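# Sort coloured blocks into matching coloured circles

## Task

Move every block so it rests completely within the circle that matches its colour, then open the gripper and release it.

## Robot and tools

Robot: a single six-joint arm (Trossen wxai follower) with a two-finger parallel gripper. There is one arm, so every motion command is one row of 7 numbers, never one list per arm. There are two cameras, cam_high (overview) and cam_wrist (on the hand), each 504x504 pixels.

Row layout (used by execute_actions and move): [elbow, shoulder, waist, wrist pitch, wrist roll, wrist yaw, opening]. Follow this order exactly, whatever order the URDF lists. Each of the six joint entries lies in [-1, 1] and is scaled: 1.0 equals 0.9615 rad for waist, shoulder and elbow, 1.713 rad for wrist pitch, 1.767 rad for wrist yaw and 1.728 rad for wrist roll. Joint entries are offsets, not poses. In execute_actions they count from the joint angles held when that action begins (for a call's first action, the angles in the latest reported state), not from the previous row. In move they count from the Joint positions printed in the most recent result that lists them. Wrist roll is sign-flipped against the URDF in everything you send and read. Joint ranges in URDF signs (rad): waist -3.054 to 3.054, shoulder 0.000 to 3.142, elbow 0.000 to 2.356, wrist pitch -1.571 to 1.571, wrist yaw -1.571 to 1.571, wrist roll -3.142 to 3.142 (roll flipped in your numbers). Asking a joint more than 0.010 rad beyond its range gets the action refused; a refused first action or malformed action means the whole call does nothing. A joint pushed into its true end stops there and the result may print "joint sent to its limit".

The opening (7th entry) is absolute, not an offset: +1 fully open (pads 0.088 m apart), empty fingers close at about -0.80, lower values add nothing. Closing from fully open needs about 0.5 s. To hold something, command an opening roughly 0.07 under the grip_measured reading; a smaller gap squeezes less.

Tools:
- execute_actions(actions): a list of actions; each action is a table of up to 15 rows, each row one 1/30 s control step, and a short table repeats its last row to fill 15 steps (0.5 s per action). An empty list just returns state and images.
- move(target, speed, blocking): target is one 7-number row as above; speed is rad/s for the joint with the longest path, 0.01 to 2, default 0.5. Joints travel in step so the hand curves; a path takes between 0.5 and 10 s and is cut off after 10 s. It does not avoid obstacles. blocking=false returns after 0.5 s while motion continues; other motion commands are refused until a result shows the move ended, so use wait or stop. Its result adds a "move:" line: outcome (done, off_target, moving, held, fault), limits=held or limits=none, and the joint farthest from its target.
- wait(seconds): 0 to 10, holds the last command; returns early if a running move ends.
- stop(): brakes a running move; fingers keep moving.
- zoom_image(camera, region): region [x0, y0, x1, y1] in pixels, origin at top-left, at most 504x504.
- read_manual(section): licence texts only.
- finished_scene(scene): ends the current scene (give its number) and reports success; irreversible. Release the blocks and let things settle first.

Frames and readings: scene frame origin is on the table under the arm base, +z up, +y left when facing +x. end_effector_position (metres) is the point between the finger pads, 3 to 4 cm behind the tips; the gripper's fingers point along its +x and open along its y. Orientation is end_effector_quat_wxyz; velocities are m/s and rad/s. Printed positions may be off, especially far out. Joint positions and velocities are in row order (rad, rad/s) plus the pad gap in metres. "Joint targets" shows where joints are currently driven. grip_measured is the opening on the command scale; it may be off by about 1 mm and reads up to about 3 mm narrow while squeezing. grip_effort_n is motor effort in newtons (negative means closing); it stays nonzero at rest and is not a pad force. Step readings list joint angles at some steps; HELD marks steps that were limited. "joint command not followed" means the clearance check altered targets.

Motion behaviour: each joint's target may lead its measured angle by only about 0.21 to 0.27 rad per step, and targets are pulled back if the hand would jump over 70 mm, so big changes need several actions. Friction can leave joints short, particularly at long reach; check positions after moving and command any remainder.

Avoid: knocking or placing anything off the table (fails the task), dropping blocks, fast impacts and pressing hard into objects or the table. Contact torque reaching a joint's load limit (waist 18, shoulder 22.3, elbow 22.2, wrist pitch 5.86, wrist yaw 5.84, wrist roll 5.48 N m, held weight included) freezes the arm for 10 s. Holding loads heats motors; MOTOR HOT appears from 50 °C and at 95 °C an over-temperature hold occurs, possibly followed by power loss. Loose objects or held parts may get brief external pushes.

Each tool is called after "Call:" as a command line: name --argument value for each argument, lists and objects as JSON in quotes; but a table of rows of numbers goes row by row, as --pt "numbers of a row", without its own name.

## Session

Call:
execute_actions --actions '[]'

Scene clock: 0.00 s.
end_effector_position=(+0.4915, -0.0263, +0.2509) grip_measured=+0.857 grip_effort_n=n/a end_effector_quat_wxyz=(-0.138, +0.951, +0.141, -0.240) end_effector_velocity=(-0.003, +0.004, -0.005) end_effector_angular_velocity=(-0.007, +0.015, +0.024)
Joint names: [elbow, shoulder, waist, wrist pitch, wrist roll, wrist yaw]
Joint positions: [ 1.058  1.905  0.051  0.267 -2.772  0.181  0.081]
Joint velocities: [-0.002  0.002 -0.002 -0.022  0.007 -0.007 -0.   ]
Motor temperatures (°C, as the motors report them): [21 22 21 21 21 18]
Heat: hottest shoulder 22 °C (+0.0 °C/min).
Joint targets: [1.058 1.905 0.051 0.267 -2.772 0.181]

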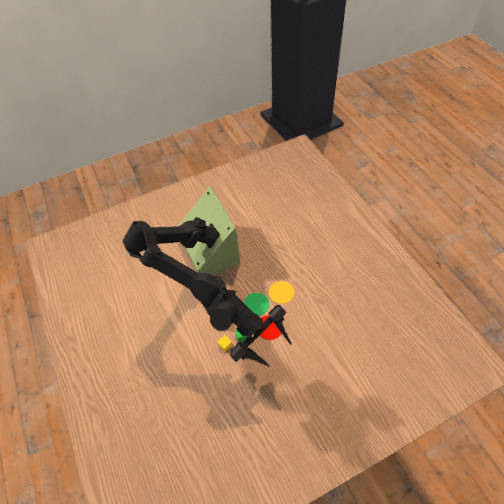

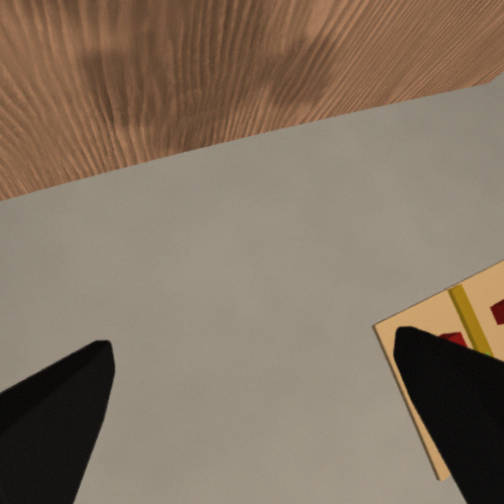

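Call:
move --target '[0.16,-0.037,0.041,-0.789,0.994,0.318,1]' --speed 0.9

Scene clock: 5.63 s.
end_effector_position=(+0.3090, -0.0814, +0.1721) grip_measured=+1.000 grip_effort_n=12.3 end_effector_quat_wxyz=(+0.654, +0.272, +0.651, -0.272) end_effector_velocity=(-0.004, +0.000, -0.001) end_effector_angular_velocity=(+0.005, +0.012, -0.001)
Joint names: [elbow, shoulder, waist, wrist pitch, wrist roll, wrist yaw]
Joint positions: [ 1.203  1.879  0.088 -1.082 -1.058  0.74   0.088]
Joint velocities: [-0.007 -0.002 -0.002 -0.007 -0.007 -0.007  0.   ]
Motor temperatures (°C, as the motors report them): [22 22 22 21 21 18]
Heat: hottest waist 22 °C (+0.0 °C/min).
Joint targets: [1.212 1.870 0.090 -1.084 -1.054 0.743]
move: done; limits=none; farthest joint: the shoulder, 0.010 radians from its target (0.036 radians at the start)

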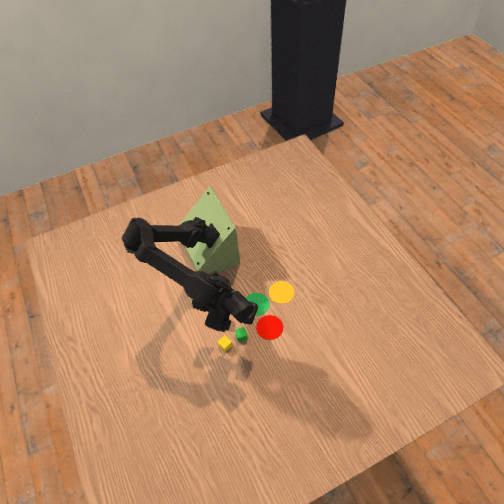

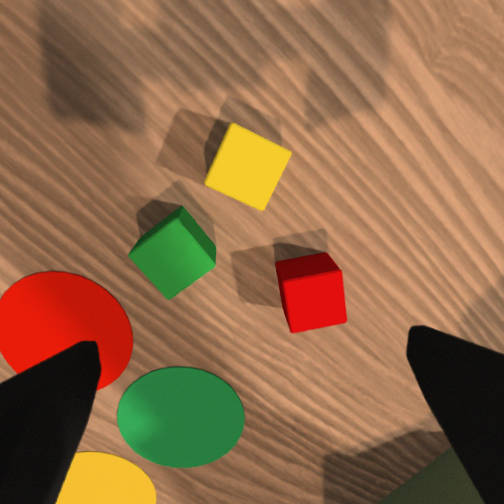

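Call:
move --target '[-0.086,0.251,-0.128,0.246,0.49,0.011,0.5]' --speed 0.6

Scene clock: 11.17 s.
end_effector_position=(+0.3360, -0.0461, +0.0828) grip_measured=+0.502 grip_effort_n=-15.1 end_effector_quat_wxyz=(+0.709, +0.039, +0.703, -0.040) end_effector_velocity=(-0.001, -0.004, -0.001) end_effector_angular_velocity=(-0.007, +0.006, +0.004)
Joint names: [elbow, shoulder, waist, wrist pitch, wrist roll, wrist yaw]
Joint positions: [ 1.128  2.109 -0.032 -0.663 -0.214  0.757  0.064]
Joint velocities: [ 0.002 -0.002 -0.007 -0.007  0.007  0.007 -0.   ]
Motor temperatures (°C, as the motors report them): [22 23 23 21 21 18]
Heat: hottest waist 23 °C (+5.4 °C/min).
Joint targets: [1.120 2.120 -0.035 -0.661 -0.211 0.760]
move: off_target; limits=none; farthest joint: the shoulder, 0.012 radians from its target (0.241 radians at the start)

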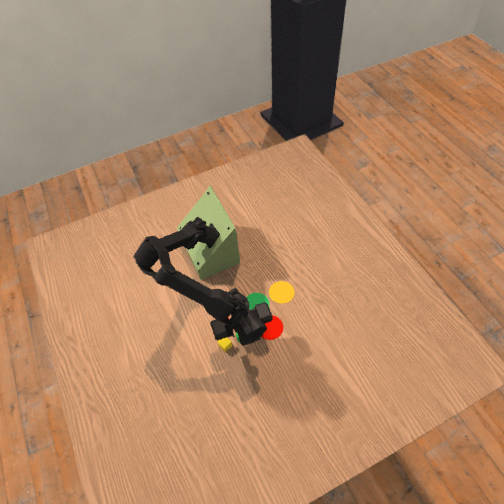

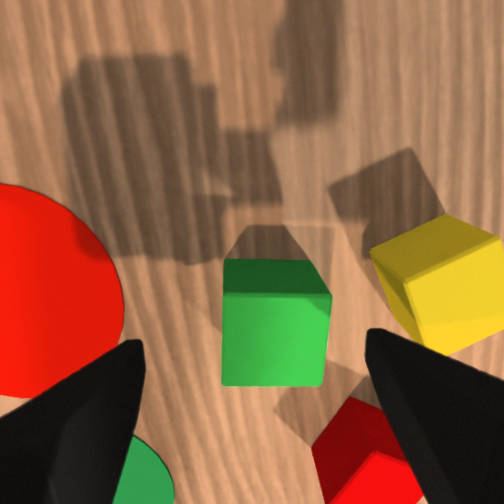

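Call:
move --target '[-0.134,0.024,-0.099,0.129,0.029,0.003,0.35]' --speed 0.2

Scene clock: 17.83 s.
end_effector_position=(+0.3215, -0.0510, +0.0435) grip_measured=+0.352 grip_effort_n=-15.1 end_effector_quat_wxyz=(+0.706, +0.067, +0.701, -0.067) end_effector_velocity=(-0.003, -0.000, +0.000) end_effector_angular_velocity=(+0.007, +0.007, -0.004)
Joint names: [elbow, shoulder, waist, wrist pitch, wrist roll, wrist yaw]
Joint positions: [ 1.007  2.121 -0.123 -0.444 -0.167  0.76   0.056]
Joint velocities: [-0.007 -0.007 -0.002 -0.007 -0.007 -0.007  0.   ]
Motor temperatures (°C, as the motors report them): [22 23 24 21 21 18]
Heat: hottest waist 24 °C (+6.7 °C/min).
Joint targets: [0.999 2.132 -0.127 -0.441 -0.164 0.763]
move: off_target; limits=none; farthest joint: the shoulder, 0.011 radians from its target (0.023 radians at the start)

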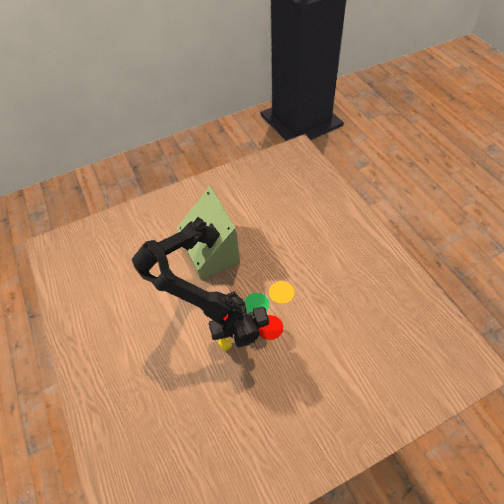

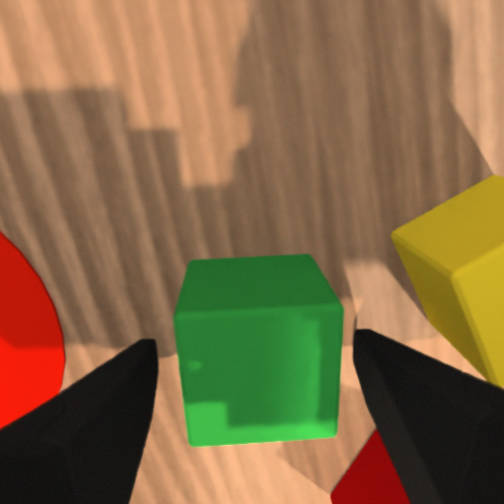

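Call:
move --target '[0,0,0,0,0,0,-0.23]'

Call:
move --target '[0.036,-0.055,0.06,-0.075,0,0,-0.23]' --speed 0.25

Scene clock: 19.63 s.
end_effector_position=(+0.3215, -0.0510, +0.0435) grip_measured=-0.158 grip_effort_n=-83.5 end_effector_quat_wxyz=(+0.707, +0.067, +0.701, -0.067) end_effector_velocity=(-0.002, +0.000, -0.000) end_effector_angular_velocity=(+0.007, +0.007, +0.025)
Joint names: [elbow, shoulder, waist, wrist pitch, wrist roll, wrist yaw]
Joint positions: [ 1.007  2.121 -0.123 -0.444 -0.167  0.76   0.031]
Joint velocities: [-0.002 -0.002 -0.002 -0.007  0.022 -0.007 -0.   ]
Motor temperatures (°C, as the motors report them): [22 23 24 21 21 18]
Heat: hottest waist 24 °C (+6.1 °C/min).
Joint targets: [1.008 2.121 -0.123 -0.444 -0.167 0.760]
move: done; limits=none; farthest joint: the waist, 0.000 radians from its target (0.000 radians at the start)

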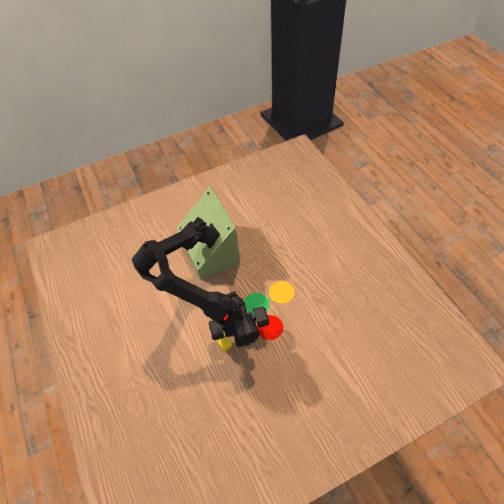

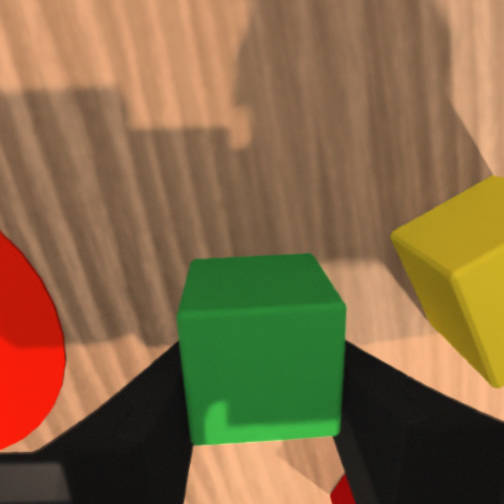

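Scene clock: 20.70 s.
end_effector_position=(+0.3196, -0.0502, +0.0680) grip_measured=-0.158 grip_effort_n=-83.5 end_effector_quat_wxyz=(+0.707, +0.038, +0.705, -0.040) end_effector_velocity=(-0.001, -0.003, +0.001) end_effector_angular_velocity=(-0.007, +0.003, +0.007)
Joint names: [elbow, shoulder, waist, wrist pitch, wrist roll, wrist yaw]
Joint positions: [ 1.033  2.079 -0.068 -0.57  -0.167  0.76   0.031]
Joint velocities: [-0.002 -0.007 -0.002 -0.007  0.007  0.007 -0.   ]
Motor temperatures (°C, as the motors report them): [22 23 24 21 21 18]
Heat: hottest waist 24 °C (+5.8 °C/min).
Joint targets: [1.042 2.068 -0.065 -0.572 -0.167 0.760]
move: off_target; limits=none; farthest joint: the shoulder, 0.011 radians from its target (0.053 radians at the start)

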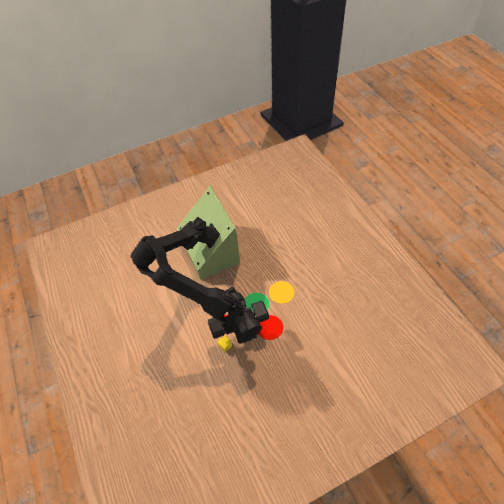

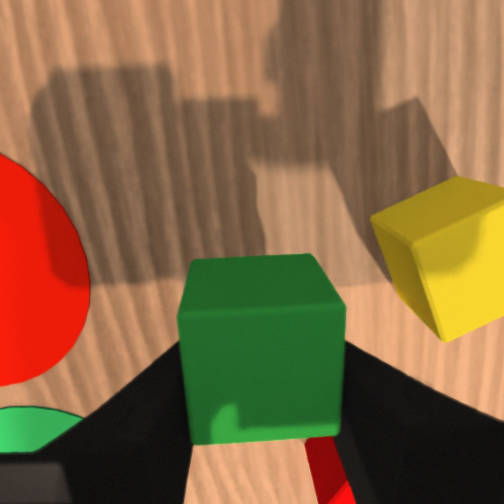

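Call:
move --target '[-0.233,0.181,0.294,0.079,0,-0.028,-0.23]' --speed 0.3

Scene clock: 23.37 s.
end_effector_position=(+0.2472, +0.0503, +0.0616) grip_measured=-0.158 grip_effort_n=-83.5 end_effector_quat_wxyz=(+0.703, -0.092, +0.699, +0.090) end_effector_velocity=(-0.005, +0.002, -0.000) end_effector_angular_velocity=(+0.001, +0.010, +0.024)
Joint names: [elbow, shoulder, waist, wrist pitch, wrist roll, wrist yaw]
Joint positions: [ 0.817  2.243  0.211 -0.437 -0.167  0.713  0.031]
Joint velocities: [-0.007  0.002  0.007 -0.007  0.007 -0.007  0.   ]
Motor temperatures (°C, as the motors report them): [22 23 24 21 21 18]
Heat: hottest waist 24 °C (+5.1 °C/min).
Joint targets: [0.809 2.253 0.214 -0.435 -0.167 0.711]
move: done; limits=none; farthest joint: the shoulder, 0.010 radians from its target (0.184 radians at the start)

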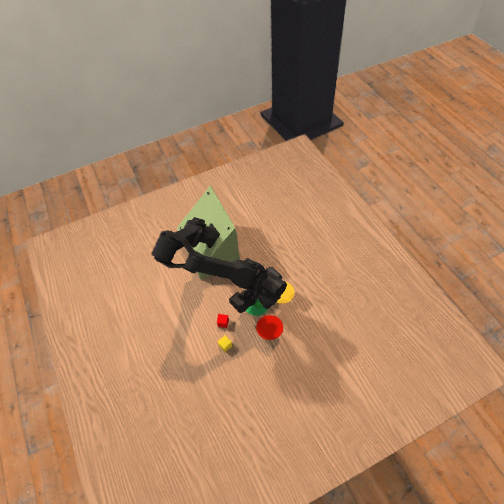

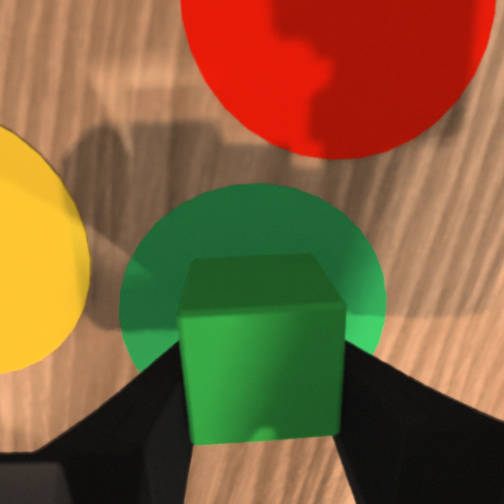

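Good enough; slightly back in x via extra elbow.

Call:
move --target '[-0.036,0.046,-0.048,0.058,0,0.008,-0.23]' --speed 0.12

Call:
move --target '[0,0,0,0,0,0,0.4]'

Call:
move --target '[0.056,-0.108,0.114,-0.135,-0.08,-0.017,0.5]' --speed 0.35

Scene clock: 26.03 s.
end_effector_position=(+0.2454, +0.0497, +0.0447) grip_measured=-0.158 grip_effort_n=-83.5 end_effector_quat_wxyz=(+0.705, -0.073, +0.701, +0.071) end_effector_velocity=(-0.001, -0.002, -0.000) end_effector_angular_velocity=(-0.009, +0.004, +0.010)
Joint names: [elbow, shoulder, waist, wrist pitch, wrist roll, wrist yaw]
Joint positions: [ 0.79   2.277  0.168 -0.339 -0.167  0.725  0.031]
Joint velocities: [-0.002 -0.002 -0.002 -0.007  0.007  0.007 -0.   ]
Motor temperatures (°C, as the motors report them): [22 23 24 21 21 18]
Heat: hottest waist 24 °C (+4.6 °C/min).
Joint targets: [0.783 2.287 0.165 -0.337 -0.167 0.727]
move: done; limits=none; farthest joint: the shoulder, 0.010 radians from its target (0.044 radians at the start)

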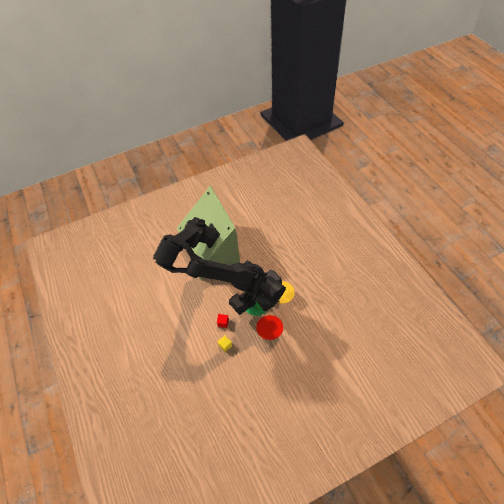

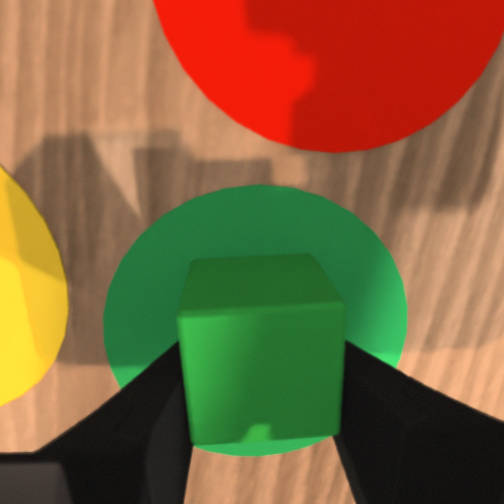

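Scene clock: 26.73 s.
end_effector_position=(+0.2454, +0.0497, +0.0447) grip_measured=+0.396 grip_effort_n=15.1 end_effector_quat_wxyz=(+0.705, -0.073, +0.701, +0.071) end_effector_velocity=(-0.002, -0.001, -0.001) end_effector_angular_velocity=(+0.005, +0.013, +0.022)
Joint names: [elbow, shoulder, waist, wrist pitch, wrist roll, wrist yaw]
Joint positions: [ 0.79   2.277  0.168 -0.339 -0.167  0.725  0.058]
Joint velocities: [-0.002 -0.002 -0.007 -0.007  0.022 -0.007  0.001]
Motor temperatures (°C, as the motors report them): [22 23 24 21 21 18]
Heat: hottest waist 24 °C (+4.5 °C/min).
Joint targets: [0.790 2.277 0.168 -0.339 -0.167 0.725]
move: done; limits=none; farthest joint: the waist, 0.000 radians from its target (0.000 radians at the start)

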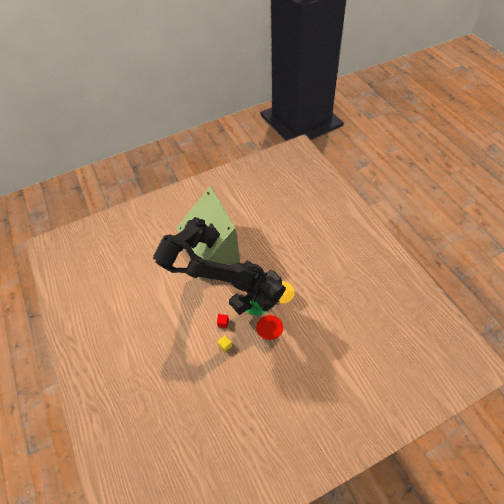

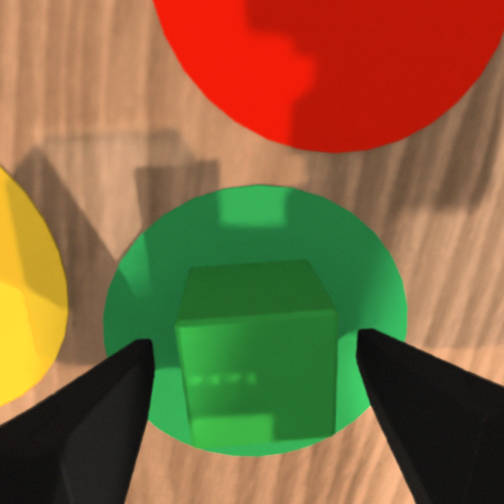

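Scene clock: 28.00 s.
end_effector_position=(+0.2430, +0.0486, +0.0864) grip_measured=+0.498 grip_effort_n=15.1 end_effector_quat_wxyz=(+0.706, -0.075, +0.701, +0.070) end_effector_velocity=(-0.002, -0.001, -0.000) end_effector_angular_velocity=(+0.004, +0.010, +0.010)
Joint names: [elbow, shoulder, waist, wrist pitch, wrist roll, wrist yaw]
Joint positions: [ 0.835  2.183  0.275 -0.569 -0.302  0.697  0.063]
Joint velocities: [-0.002 -0.002 -0.002 -0.007  0.007 -0.007  0.   ]
Motor temperatures (°C, as the motors report them): [22 23 24 21 21 18]
Heat: hottest waist 24 °C (+4.3 °C/min).
Joint targets: [0.844 2.174 0.277 -0.571 -0.306 0.695]
move: done; limits=none; farthest joint: the shoulder, 0.010 radians from its target (0.104 radians at the start)

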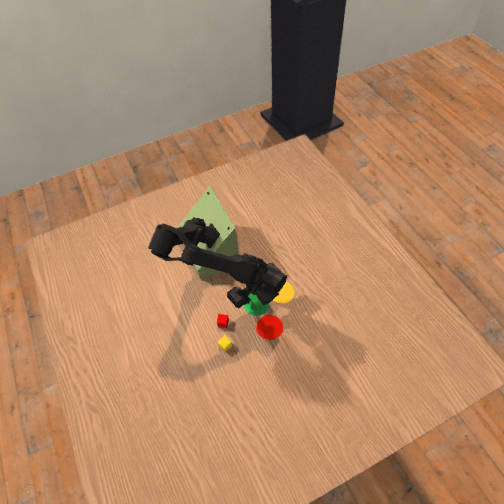

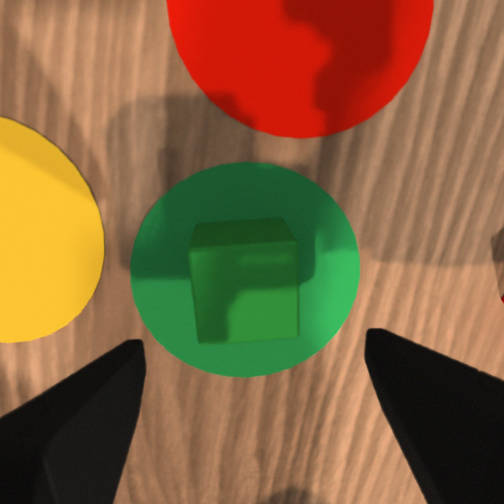

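Call:
move --target '[-0.111,-0.447,-0.4,0.014,-0.245,0.037,0.6]' --speed 0.45

Scene clock: 31.90 s.
end_effector_position=(+0.2490, -0.0807, +0.0824) grip_measured=+0.598 grip_effort_n=15.6 end_effector_quat_wxyz=(+0.665, +0.251, +0.658, -0.250) end_effector_velocity=(-0.002, -0.001, -0.000) end_effector_angular_velocity=(+0.007, +0.007, -0.011)
Joint names: [elbow, shoulder, waist, wrist pitch, wrist roll, wrist yaw]
Joint positions: [ 0.737  1.762 -0.106 -0.546 -0.722  0.76   0.068]
Joint velocities: [-0.002 -0.007 -0.007 -0.007 -0.007 -0.007 -0.   ]
Motor temperatures (°C, as the motors report them): [22 23 25 21 21 18]
Heat: hottest waist 25 °C (+5.6 °C/min).
Joint targets: [0.729 1.753 -0.109 -0.544 -0.726 0.763]
move: done; limits=none; farthest joint: the shoulder, 0.009 radians from its target (0.430 radians at the start)

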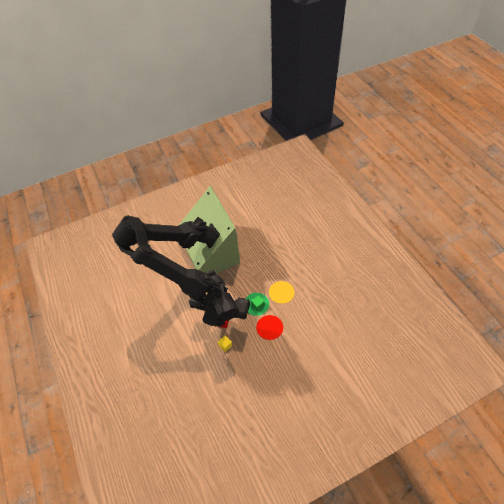

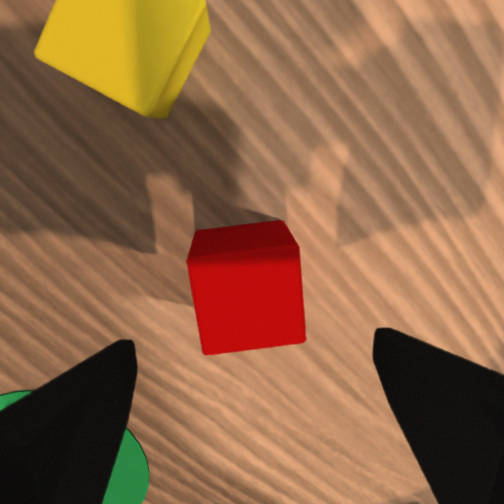

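Call:
move --target '[-0.068,0.112,-0.117,0.15,0.134,-0.004,0.35]' --speed 0.22

Call:
move --target '[0,0,0,0,0,0,-0.23]'

Call:
move --target '[0.045,-0.07,0.075,-0.095,0,0,-0.23]' --speed 0.25

Scene clock: 35.33 s.
end_effector_position=(+0.2492, -0.0789, +0.0408) grip_measured=+0.352 grip_effort_n=-14.7 end_effector_quat_wxyz=(+0.673, +0.223, +0.669, -0.223) end_effector_velocity=(-0.000, +0.001, -0.001) end_effector_angular_velocity=(+0.007, -0.001, +0.004)
Joint names: [elbow, shoulder, waist, wrist pitch, wrist roll, wrist yaw]
Joint positions: [ 0.679  1.86  -0.215 -0.291 -0.494  0.755  0.056]
Joint velocities: [-0.002  0.002 -0.002  0.007  0.007 -0.007 -0.   ]
Motor temperatures (°C, as the motors report them): [22 23 25 21 21 18]
Heat: hottest waist 25 °C (+5.1 °C/min).
Joint targets: [0.671 1.870 -0.218 -0.289 -0.491 0.753]
move: done; limits=none; farthest joint: the shoulder, 0.010 radians from its target (0.108 radians at the start)

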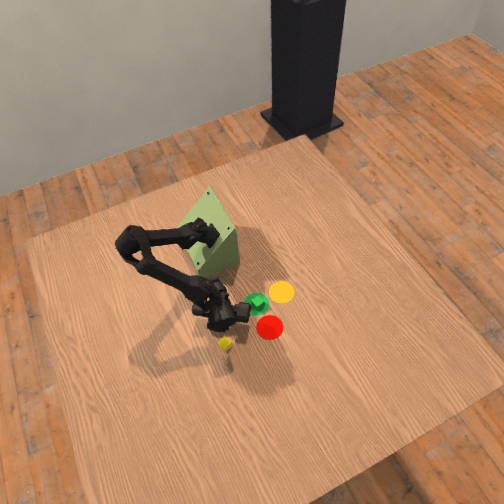

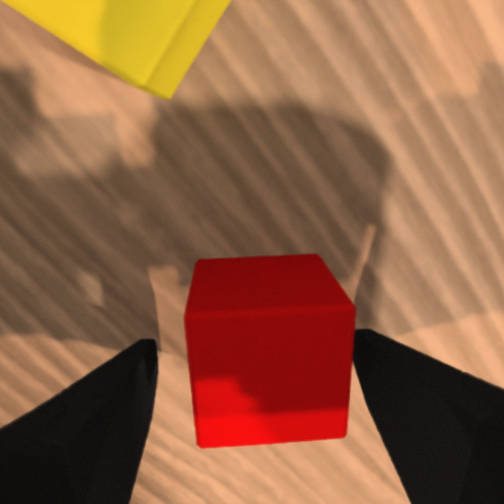

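Scene clock: 35.83 s.
end_effector_position=(+0.2491, -0.0788, +0.0409) grip_measured=-0.160 grip_effort_n=-83.5 end_effector_quat_wxyz=(+0.673, +0.222, +0.669, -0.223) end_effector_velocity=(-0.001, +0.002, +0.001) end_effector_angular_velocity=(+0.022, +0.000, +0.007)
Joint names: [elbow, shoulder, waist, wrist pitch, wrist roll, wrist yaw]
Joint positions: [ 0.679  1.86  -0.214 -0.293 -0.494  0.756  0.031]
Joint velocities: [-0.002 -0.007 -0.002 -0.007  0.007 -0.022 -0.   ]
Motor temperatures (°C, as the motors report them): [22 23 25 21 21 18]
Heat: hottest waist 25 °C (+5.0 °C/min).
Joint targets: [0.679 1.860 -0.215 -0.292 -0.494 0.756]
move: done; limits=none; farthest joint: the wrist pitch, 0.002 radians from its target (0.000 radians at the start)

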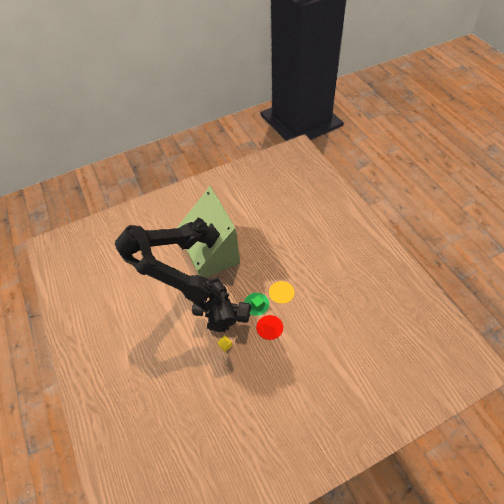

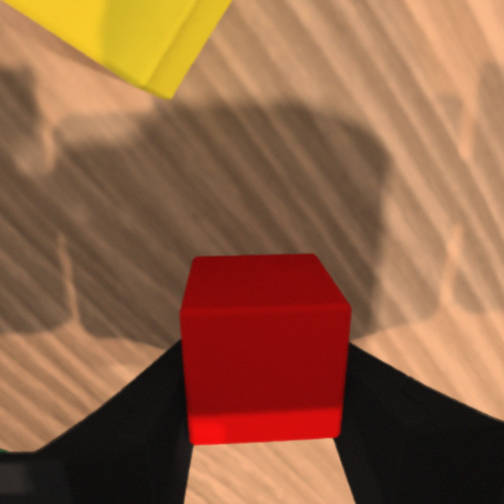

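Scene clock: 37.07 s.
end_effector_position=(+0.2491, -0.0782, +0.0662) grip_measured=-0.160 grip_effort_n=-83.5 end_effector_quat_wxyz=(+0.682, +0.191, +0.680, -0.189) end_effector_velocity=(+0.002, -0.001, +0.002) end_effector_angular_velocity=(+0.007, -0.004, -0.014)
Joint names: [elbow, shoulder, waist, wrist pitch, wrist roll, wrist yaw]
Joint positions: [ 0.714  1.802 -0.145 -0.453 -0.494  0.756  0.031]
Joint velocities: [ 0.007 -0.007 -0.002 -0.007 -0.007 -0.007 -0.   ]
Motor temperatures (°C, as the motors report them): [22 23 25 21 21 18]
Heat: hottest waist 25 °C (+4.9 °C/min).
Joint targets: [0.722 1.793 -0.142 -0.455 -0.494 0.756]
move: done; limits=none; farthest joint: the shoulder, 0.009 radians from its target (0.067 radians at the start)

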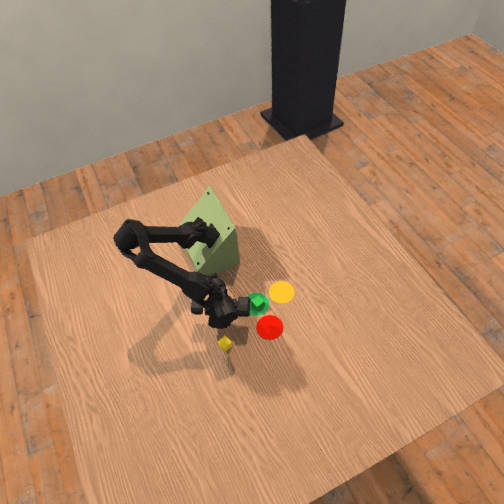

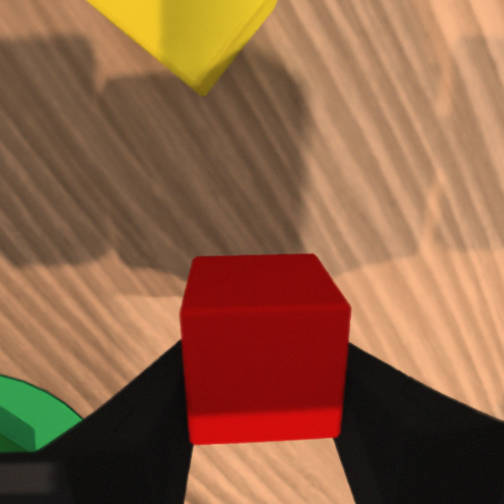

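Call:
move --target '[0.602,0.657,0.275,-0.112,0.114,-0.014,-0.23]' --speed 0.45

Call:
move --target '[-0.078,0.022,-0.031,0.06,0,0.005,-0.23]' --speed 0.12

Scene clock: 40.40 s.
end_effector_position=(+0.3529, +0.0479, +0.0636) grip_measured=-0.160 grip_effort_n=-83.5 end_effector_quat_wxyz=(+0.709, -0.001, +0.705, +0.002) end_effector_velocity=(-0.004, -0.003, -0.000) end_effector_angular_velocity=(-0.012, +0.015, +0.035)
Joint names: [elbow, shoulder, waist, wrist pitch, wrist roll, wrist yaw]
Joint positions: [ 1.284  2.422  0.116 -0.643 -0.3    0.733  0.031]
Joint velocities: [-0.002 -0.002 -0.002 -0.022  0.022  0.007 -0.   ]
Motor temperatures (°C, as the motors report them): [22 23 25 21 21 18]
Heat: hottest waist 25 °C (+4.5 °C/min).
Joint targets: [1.293 2.434 0.119 -0.645 -0.297 0.731]
move: off_target; limits=none; farthest joint: the shoulder, 0.012 radians from its target (0.632 radians at the start)

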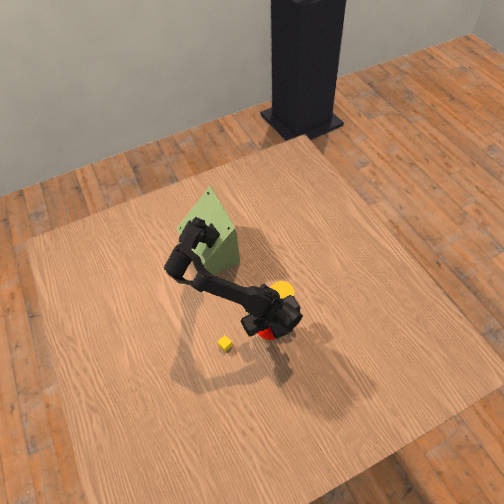

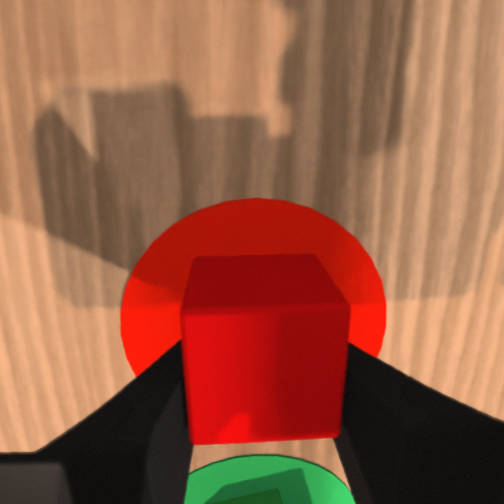

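Scene clock: 41.73 s.
end_effector_position=(+0.3432, +0.0486, +0.0455) grip_measured=-0.160 grip_effort_n=-83.5 end_effector_quat_wxyz=(+0.709, +0.012, +0.705, -0.011) end_effector_velocity=(-0.003, -0.002, -0.001) end_effector_angular_velocity=(-0.010, +0.008, +0.014)
Joint names: [elbow, shoulder, waist, wrist pitch, wrist roll, wrist yaw]
Joint positions: [ 1.217  2.431  0.089 -0.542 -0.3    0.739  0.031]
Joint velocities: [-0.007 -0.002 -0.002 -0.007  0.007  0.007 -0.   ]
Motor temperatures (°C, as the motors report them): [22 24 25 21 21 18]
Heat: hottest waist 25 °C (+4.3 °C/min).
Joint targets: [1.209 2.443 0.086 -0.540 -0.300 0.742]
move: off_target; limits=none; farthest joint: the shoulder, 0.012 radians from its target (0.022 radians at the start)

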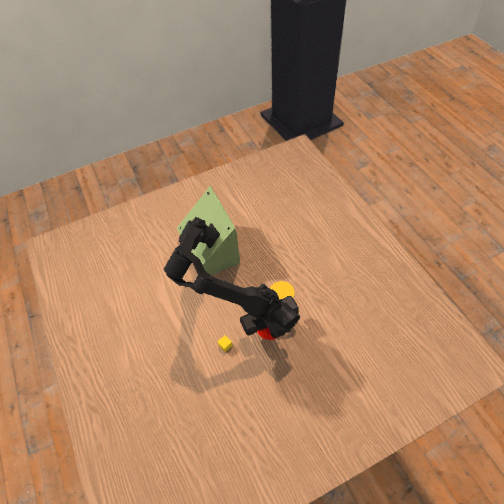

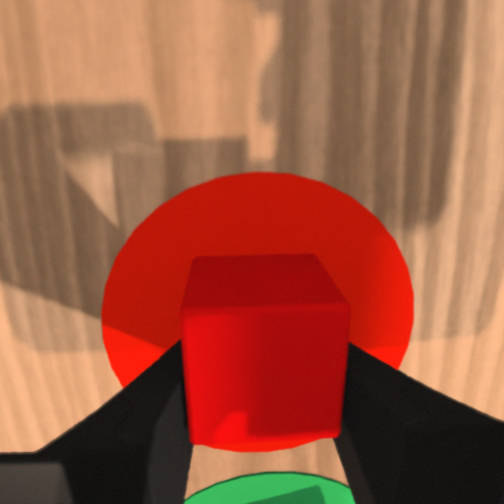

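Call:
move --target '[0,0,0,0,0,0,0.4]'

Call:
move --target '[0.05,-0.085,0.1,-0.125,-0.06,-0.01,0.5]' --speed 0.35

Scene clock: 43.17 s.
end_effector_position=(+0.3432, +0.0486, +0.0455) grip_measured=+0.396 grip_effort_n=15.1 end_effector_quat_wxyz=(+0.709, +0.012, +0.705, -0.011) end_effector_velocity=(-0.003, -0.002, -0.001) end_effector_angular_velocity=(+0.004, +0.019, +0.014)
Joint names: [elbow, shoulder, waist, wrist pitch, wrist roll, wrist yaw]
Joint positions: [ 1.217  2.431  0.089 -0.542 -0.3    0.739  0.058]
Joint velocities: [ 0.002 -0.002 -0.007 -0.022  0.007 -0.007  0.   ]
Motor temperatures (°C, as the motors report them): [22 24 25 21 21 18]
Heat: hottest waist 25 °C (+4.2 °C/min).
Joint targets: [1.217 2.431 0.089 -0.542 -0.300 0.739]
move: done; limits=none; farthest joint: the waist, 0.000 radians from its target (0.000 radians at the start)

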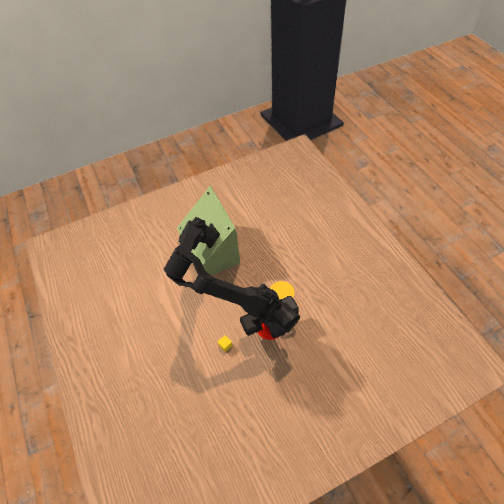

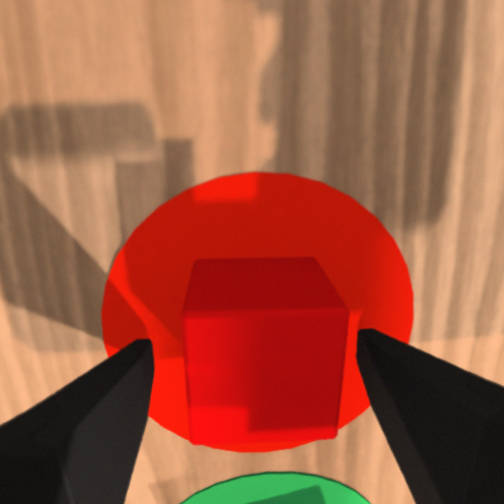

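Scene clock: 44.40 s.
end_effector_position=(+0.3357, +0.0485, +0.0911) grip_measured=+0.498 grip_effort_n=15.1 end_effector_quat_wxyz=(+0.705, -0.005, +0.709, -0.003) end_effector_velocity=(+0.001, -0.001, -0.000) end_effector_angular_velocity=(-0.005, -0.006, +0.001)
Joint names: [elbow, shoulder, waist, wrist pitch, wrist roll, wrist yaw]
Joint positions: [ 1.256  2.361  0.183 -0.754 -0.4    0.724  0.063]
Joint velocities: [-0.002 -0.002 -0.002  0.007  0.007  0.007 -0.   ]
Motor temperatures (°C, as the motors report them): [22 24 25 21 21 18]
Heat: hottest waist 25 °C (+4.1 °C/min).
Joint targets: [1.265 2.349 0.185 -0.756 -0.404 0.721]
move: off_target; limits=none; farthest joint: the shoulder, 0.011 radians from its target (0.082 radians at the start)

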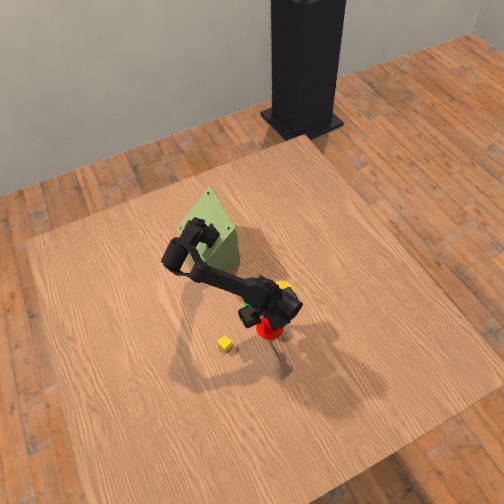

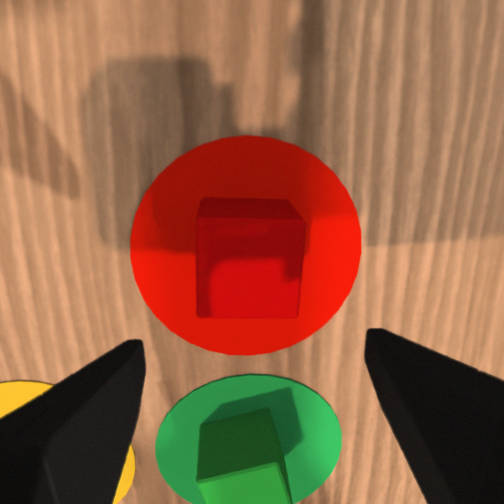

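Call:
move --target '[-0.176,-0.451,-0.382,0.056,0.44,0.02,0.6]' --speed 0.65

Scene clock: 47.80 s.
end_effector_position=(+0.3266, -0.1142, +0.0829) grip_measured=+0.598 grip_effort_n=14.7 end_effector_quat_wxyz=(+0.704, -0.090, +0.699, +0.089) end_effector_velocity=(-0.002, -0.001, +0.001) end_effector_angular_velocity=(+0.007, +0.003, +0.007)
Joint names: [elbow, shoulder, waist, wrist pitch, wrist roll, wrist yaw]
Joint positions: [ 1.095  1.938 -0.181 -0.66   0.356  0.757  0.068]
Joint velocities: [-0.002 -0.007 -0.002 -0.007  0.007 -0.007 -0.   ]
Motor temperatures (°C, as the motors report them): [22 24 26 21 21 18]
Heat: hottest waist 26 °C (+5.0 °C/min).
Joint targets: [1.087 1.927 -0.184 -0.658 0.360 0.759]
move: done; limits=none; farthest joint: the shoulder, 0.010 radians from its target (0.433 radians at the start)

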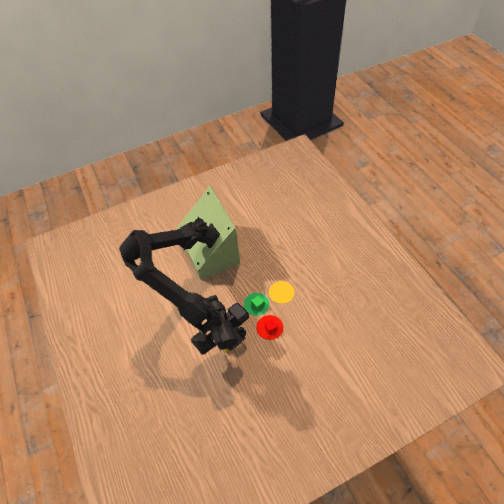

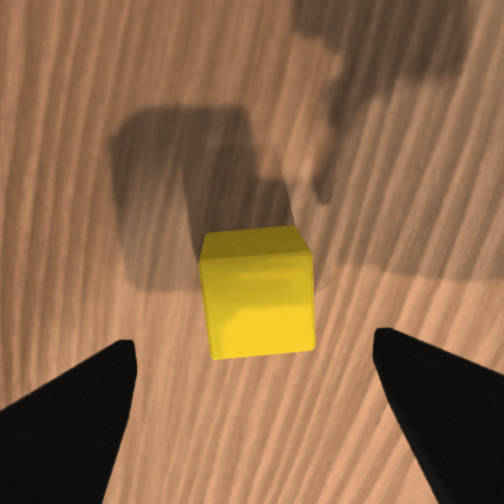

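Call:
move --target '[-0.059,0.074,-0.093,0.111,0.088,-0.006,0.35]' --speed 0.18

Call:
move --target '[0,0,0,0,0,0,-0.23]'

Call:
move --target '[0.1,-0.12,0.16,-0.195,-0.1,0.006,-0.23]' --speed 0.35

Scene clock: 51.87 s.
end_effector_position=(+0.3269, -0.1164, +0.0437) grip_measured=+0.352 grip_effort_n=-15.1 end_effector_quat_wxyz=(+0.702, -0.102, +0.697, +0.100) end_effector_velocity=(-0.001, +0.002, +0.001) end_effector_angular_velocity=(+0.022, -0.001, -0.007)
Joint names: [elbow, shoulder, waist, wrist pitch, wrist roll, wrist yaw]
Joint positions: [ 1.047  1.997 -0.266 -0.472  0.505  0.749  0.056]
Joint velocities: [-0.002 -0.007 -0.002 -0.007 -0.007 -0.022 -0.   ]
Motor temperatures (°C, as the motors report them): [22 24 26 21 21 18]
Heat: hottest waist 26 °C (+4.6 °C/min).
Joint targets: [1.039 2.009 -0.270 -0.470 0.508 0.747]
move: off_target; limits=none; farthest joint: the shoulder, 0.012 radians from its target (0.072 radians at the start)

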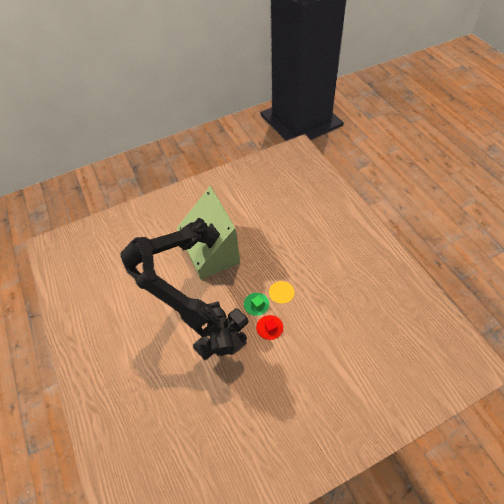

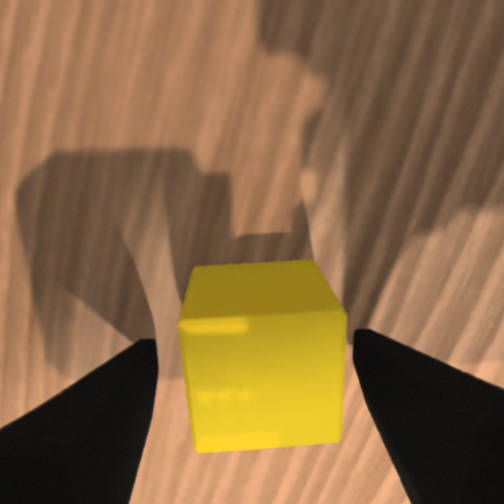

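Scene clock: 52.37 s.
end_effector_position=(+0.3268, -0.1162, +0.0438) grip_measured=-0.153 grip_effort_n=-83.5 end_effector_quat_wxyz=(+0.702, -0.102, +0.697, +0.100) end_effector_velocity=(-0.002, -0.001, -0.000) end_effector_angular_velocity=(-0.006, +0.009, -0.004)
Joint names: [elbow, shoulder, waist, wrist pitch, wrist roll, wrist yaw]
Joint positions: [ 1.047  1.997 -0.266 -0.472  0.505  0.749  0.031]
Joint velocities: [-0.002 -0.002 -0.002 -0.007 -0.007  0.007 -0.   ]
Motor temperatures (°C, as the motors report them): [22 24 26 21 21 18]
Heat: hottest waist 26 °C (+4.6 °C/min).
Joint targets: [1.047 1.997 -0.267 -0.472 0.505 0.749]
move: done; limits=none; farthest joint: the waist, 0.000 radians from its target (0.000 radians at the start)

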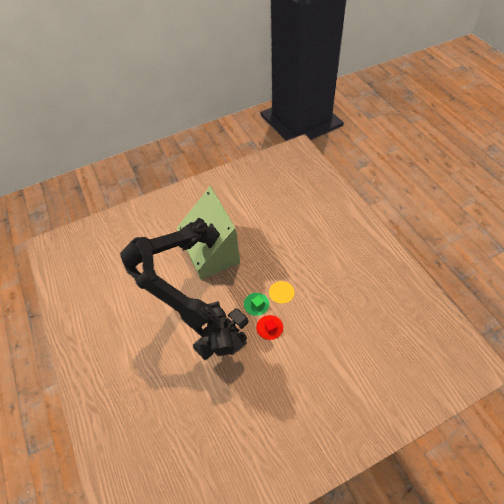

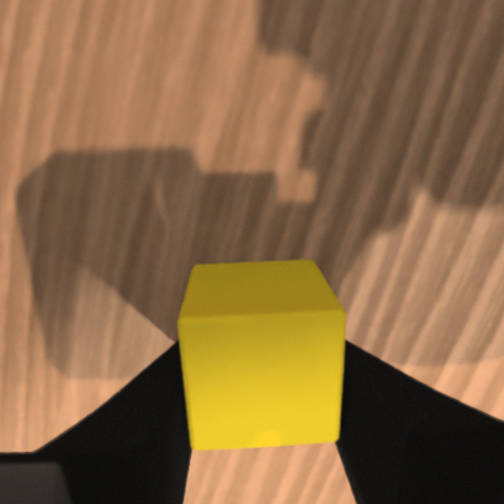

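Scene clock: 53.93 s.
end_effector_position=(+0.3231, -0.1132, +0.1133) grip_measured=-0.153 grip_effort_n=-83.5 end_effector_quat_wxyz=(+0.701, -0.113, +0.695, +0.113) end_effector_velocity=(-0.004, -0.002, +0.002) end_effector_angular_velocity=(-0.007, +0.011, +0.021)
Joint names: [elbow, shoulder, waist, wrist pitch, wrist roll, wrist yaw]
Joint positions: [ 1.134  1.893 -0.115 -0.804  0.335  0.757  0.031]
Joint velocities: [-0.002 -0.007  0.002 -0.022  0.007  0.007 -0.   ]
Motor temperatures (°C, as the motors report them): [22 25 26 21 21 18]
Heat: hottest waist 26 °C (+4.4 °C/min).
Joint targets: [1.143 1.882 -0.112 -0.806 0.332 0.760]
move: off_target; limits=none; farthest joint: the shoulder, 0.011 radians from its target (0.115 radians at the start)

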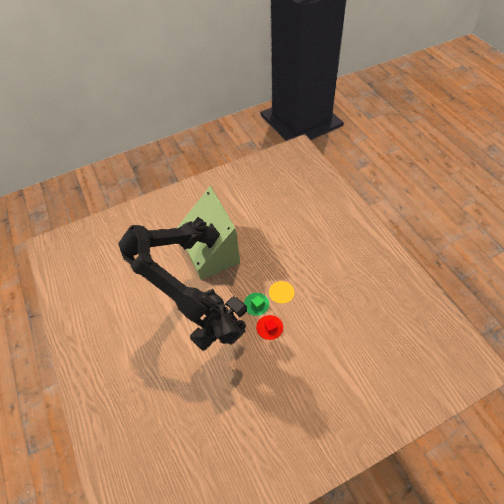

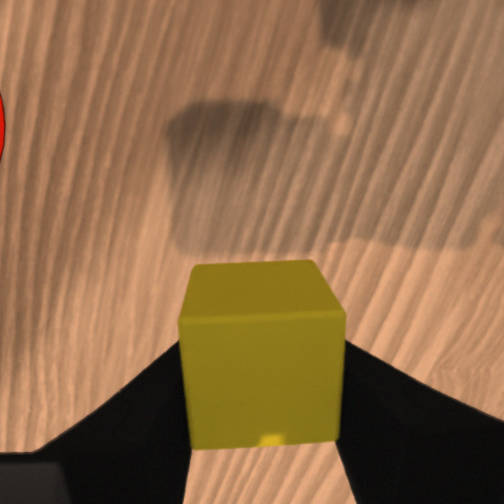

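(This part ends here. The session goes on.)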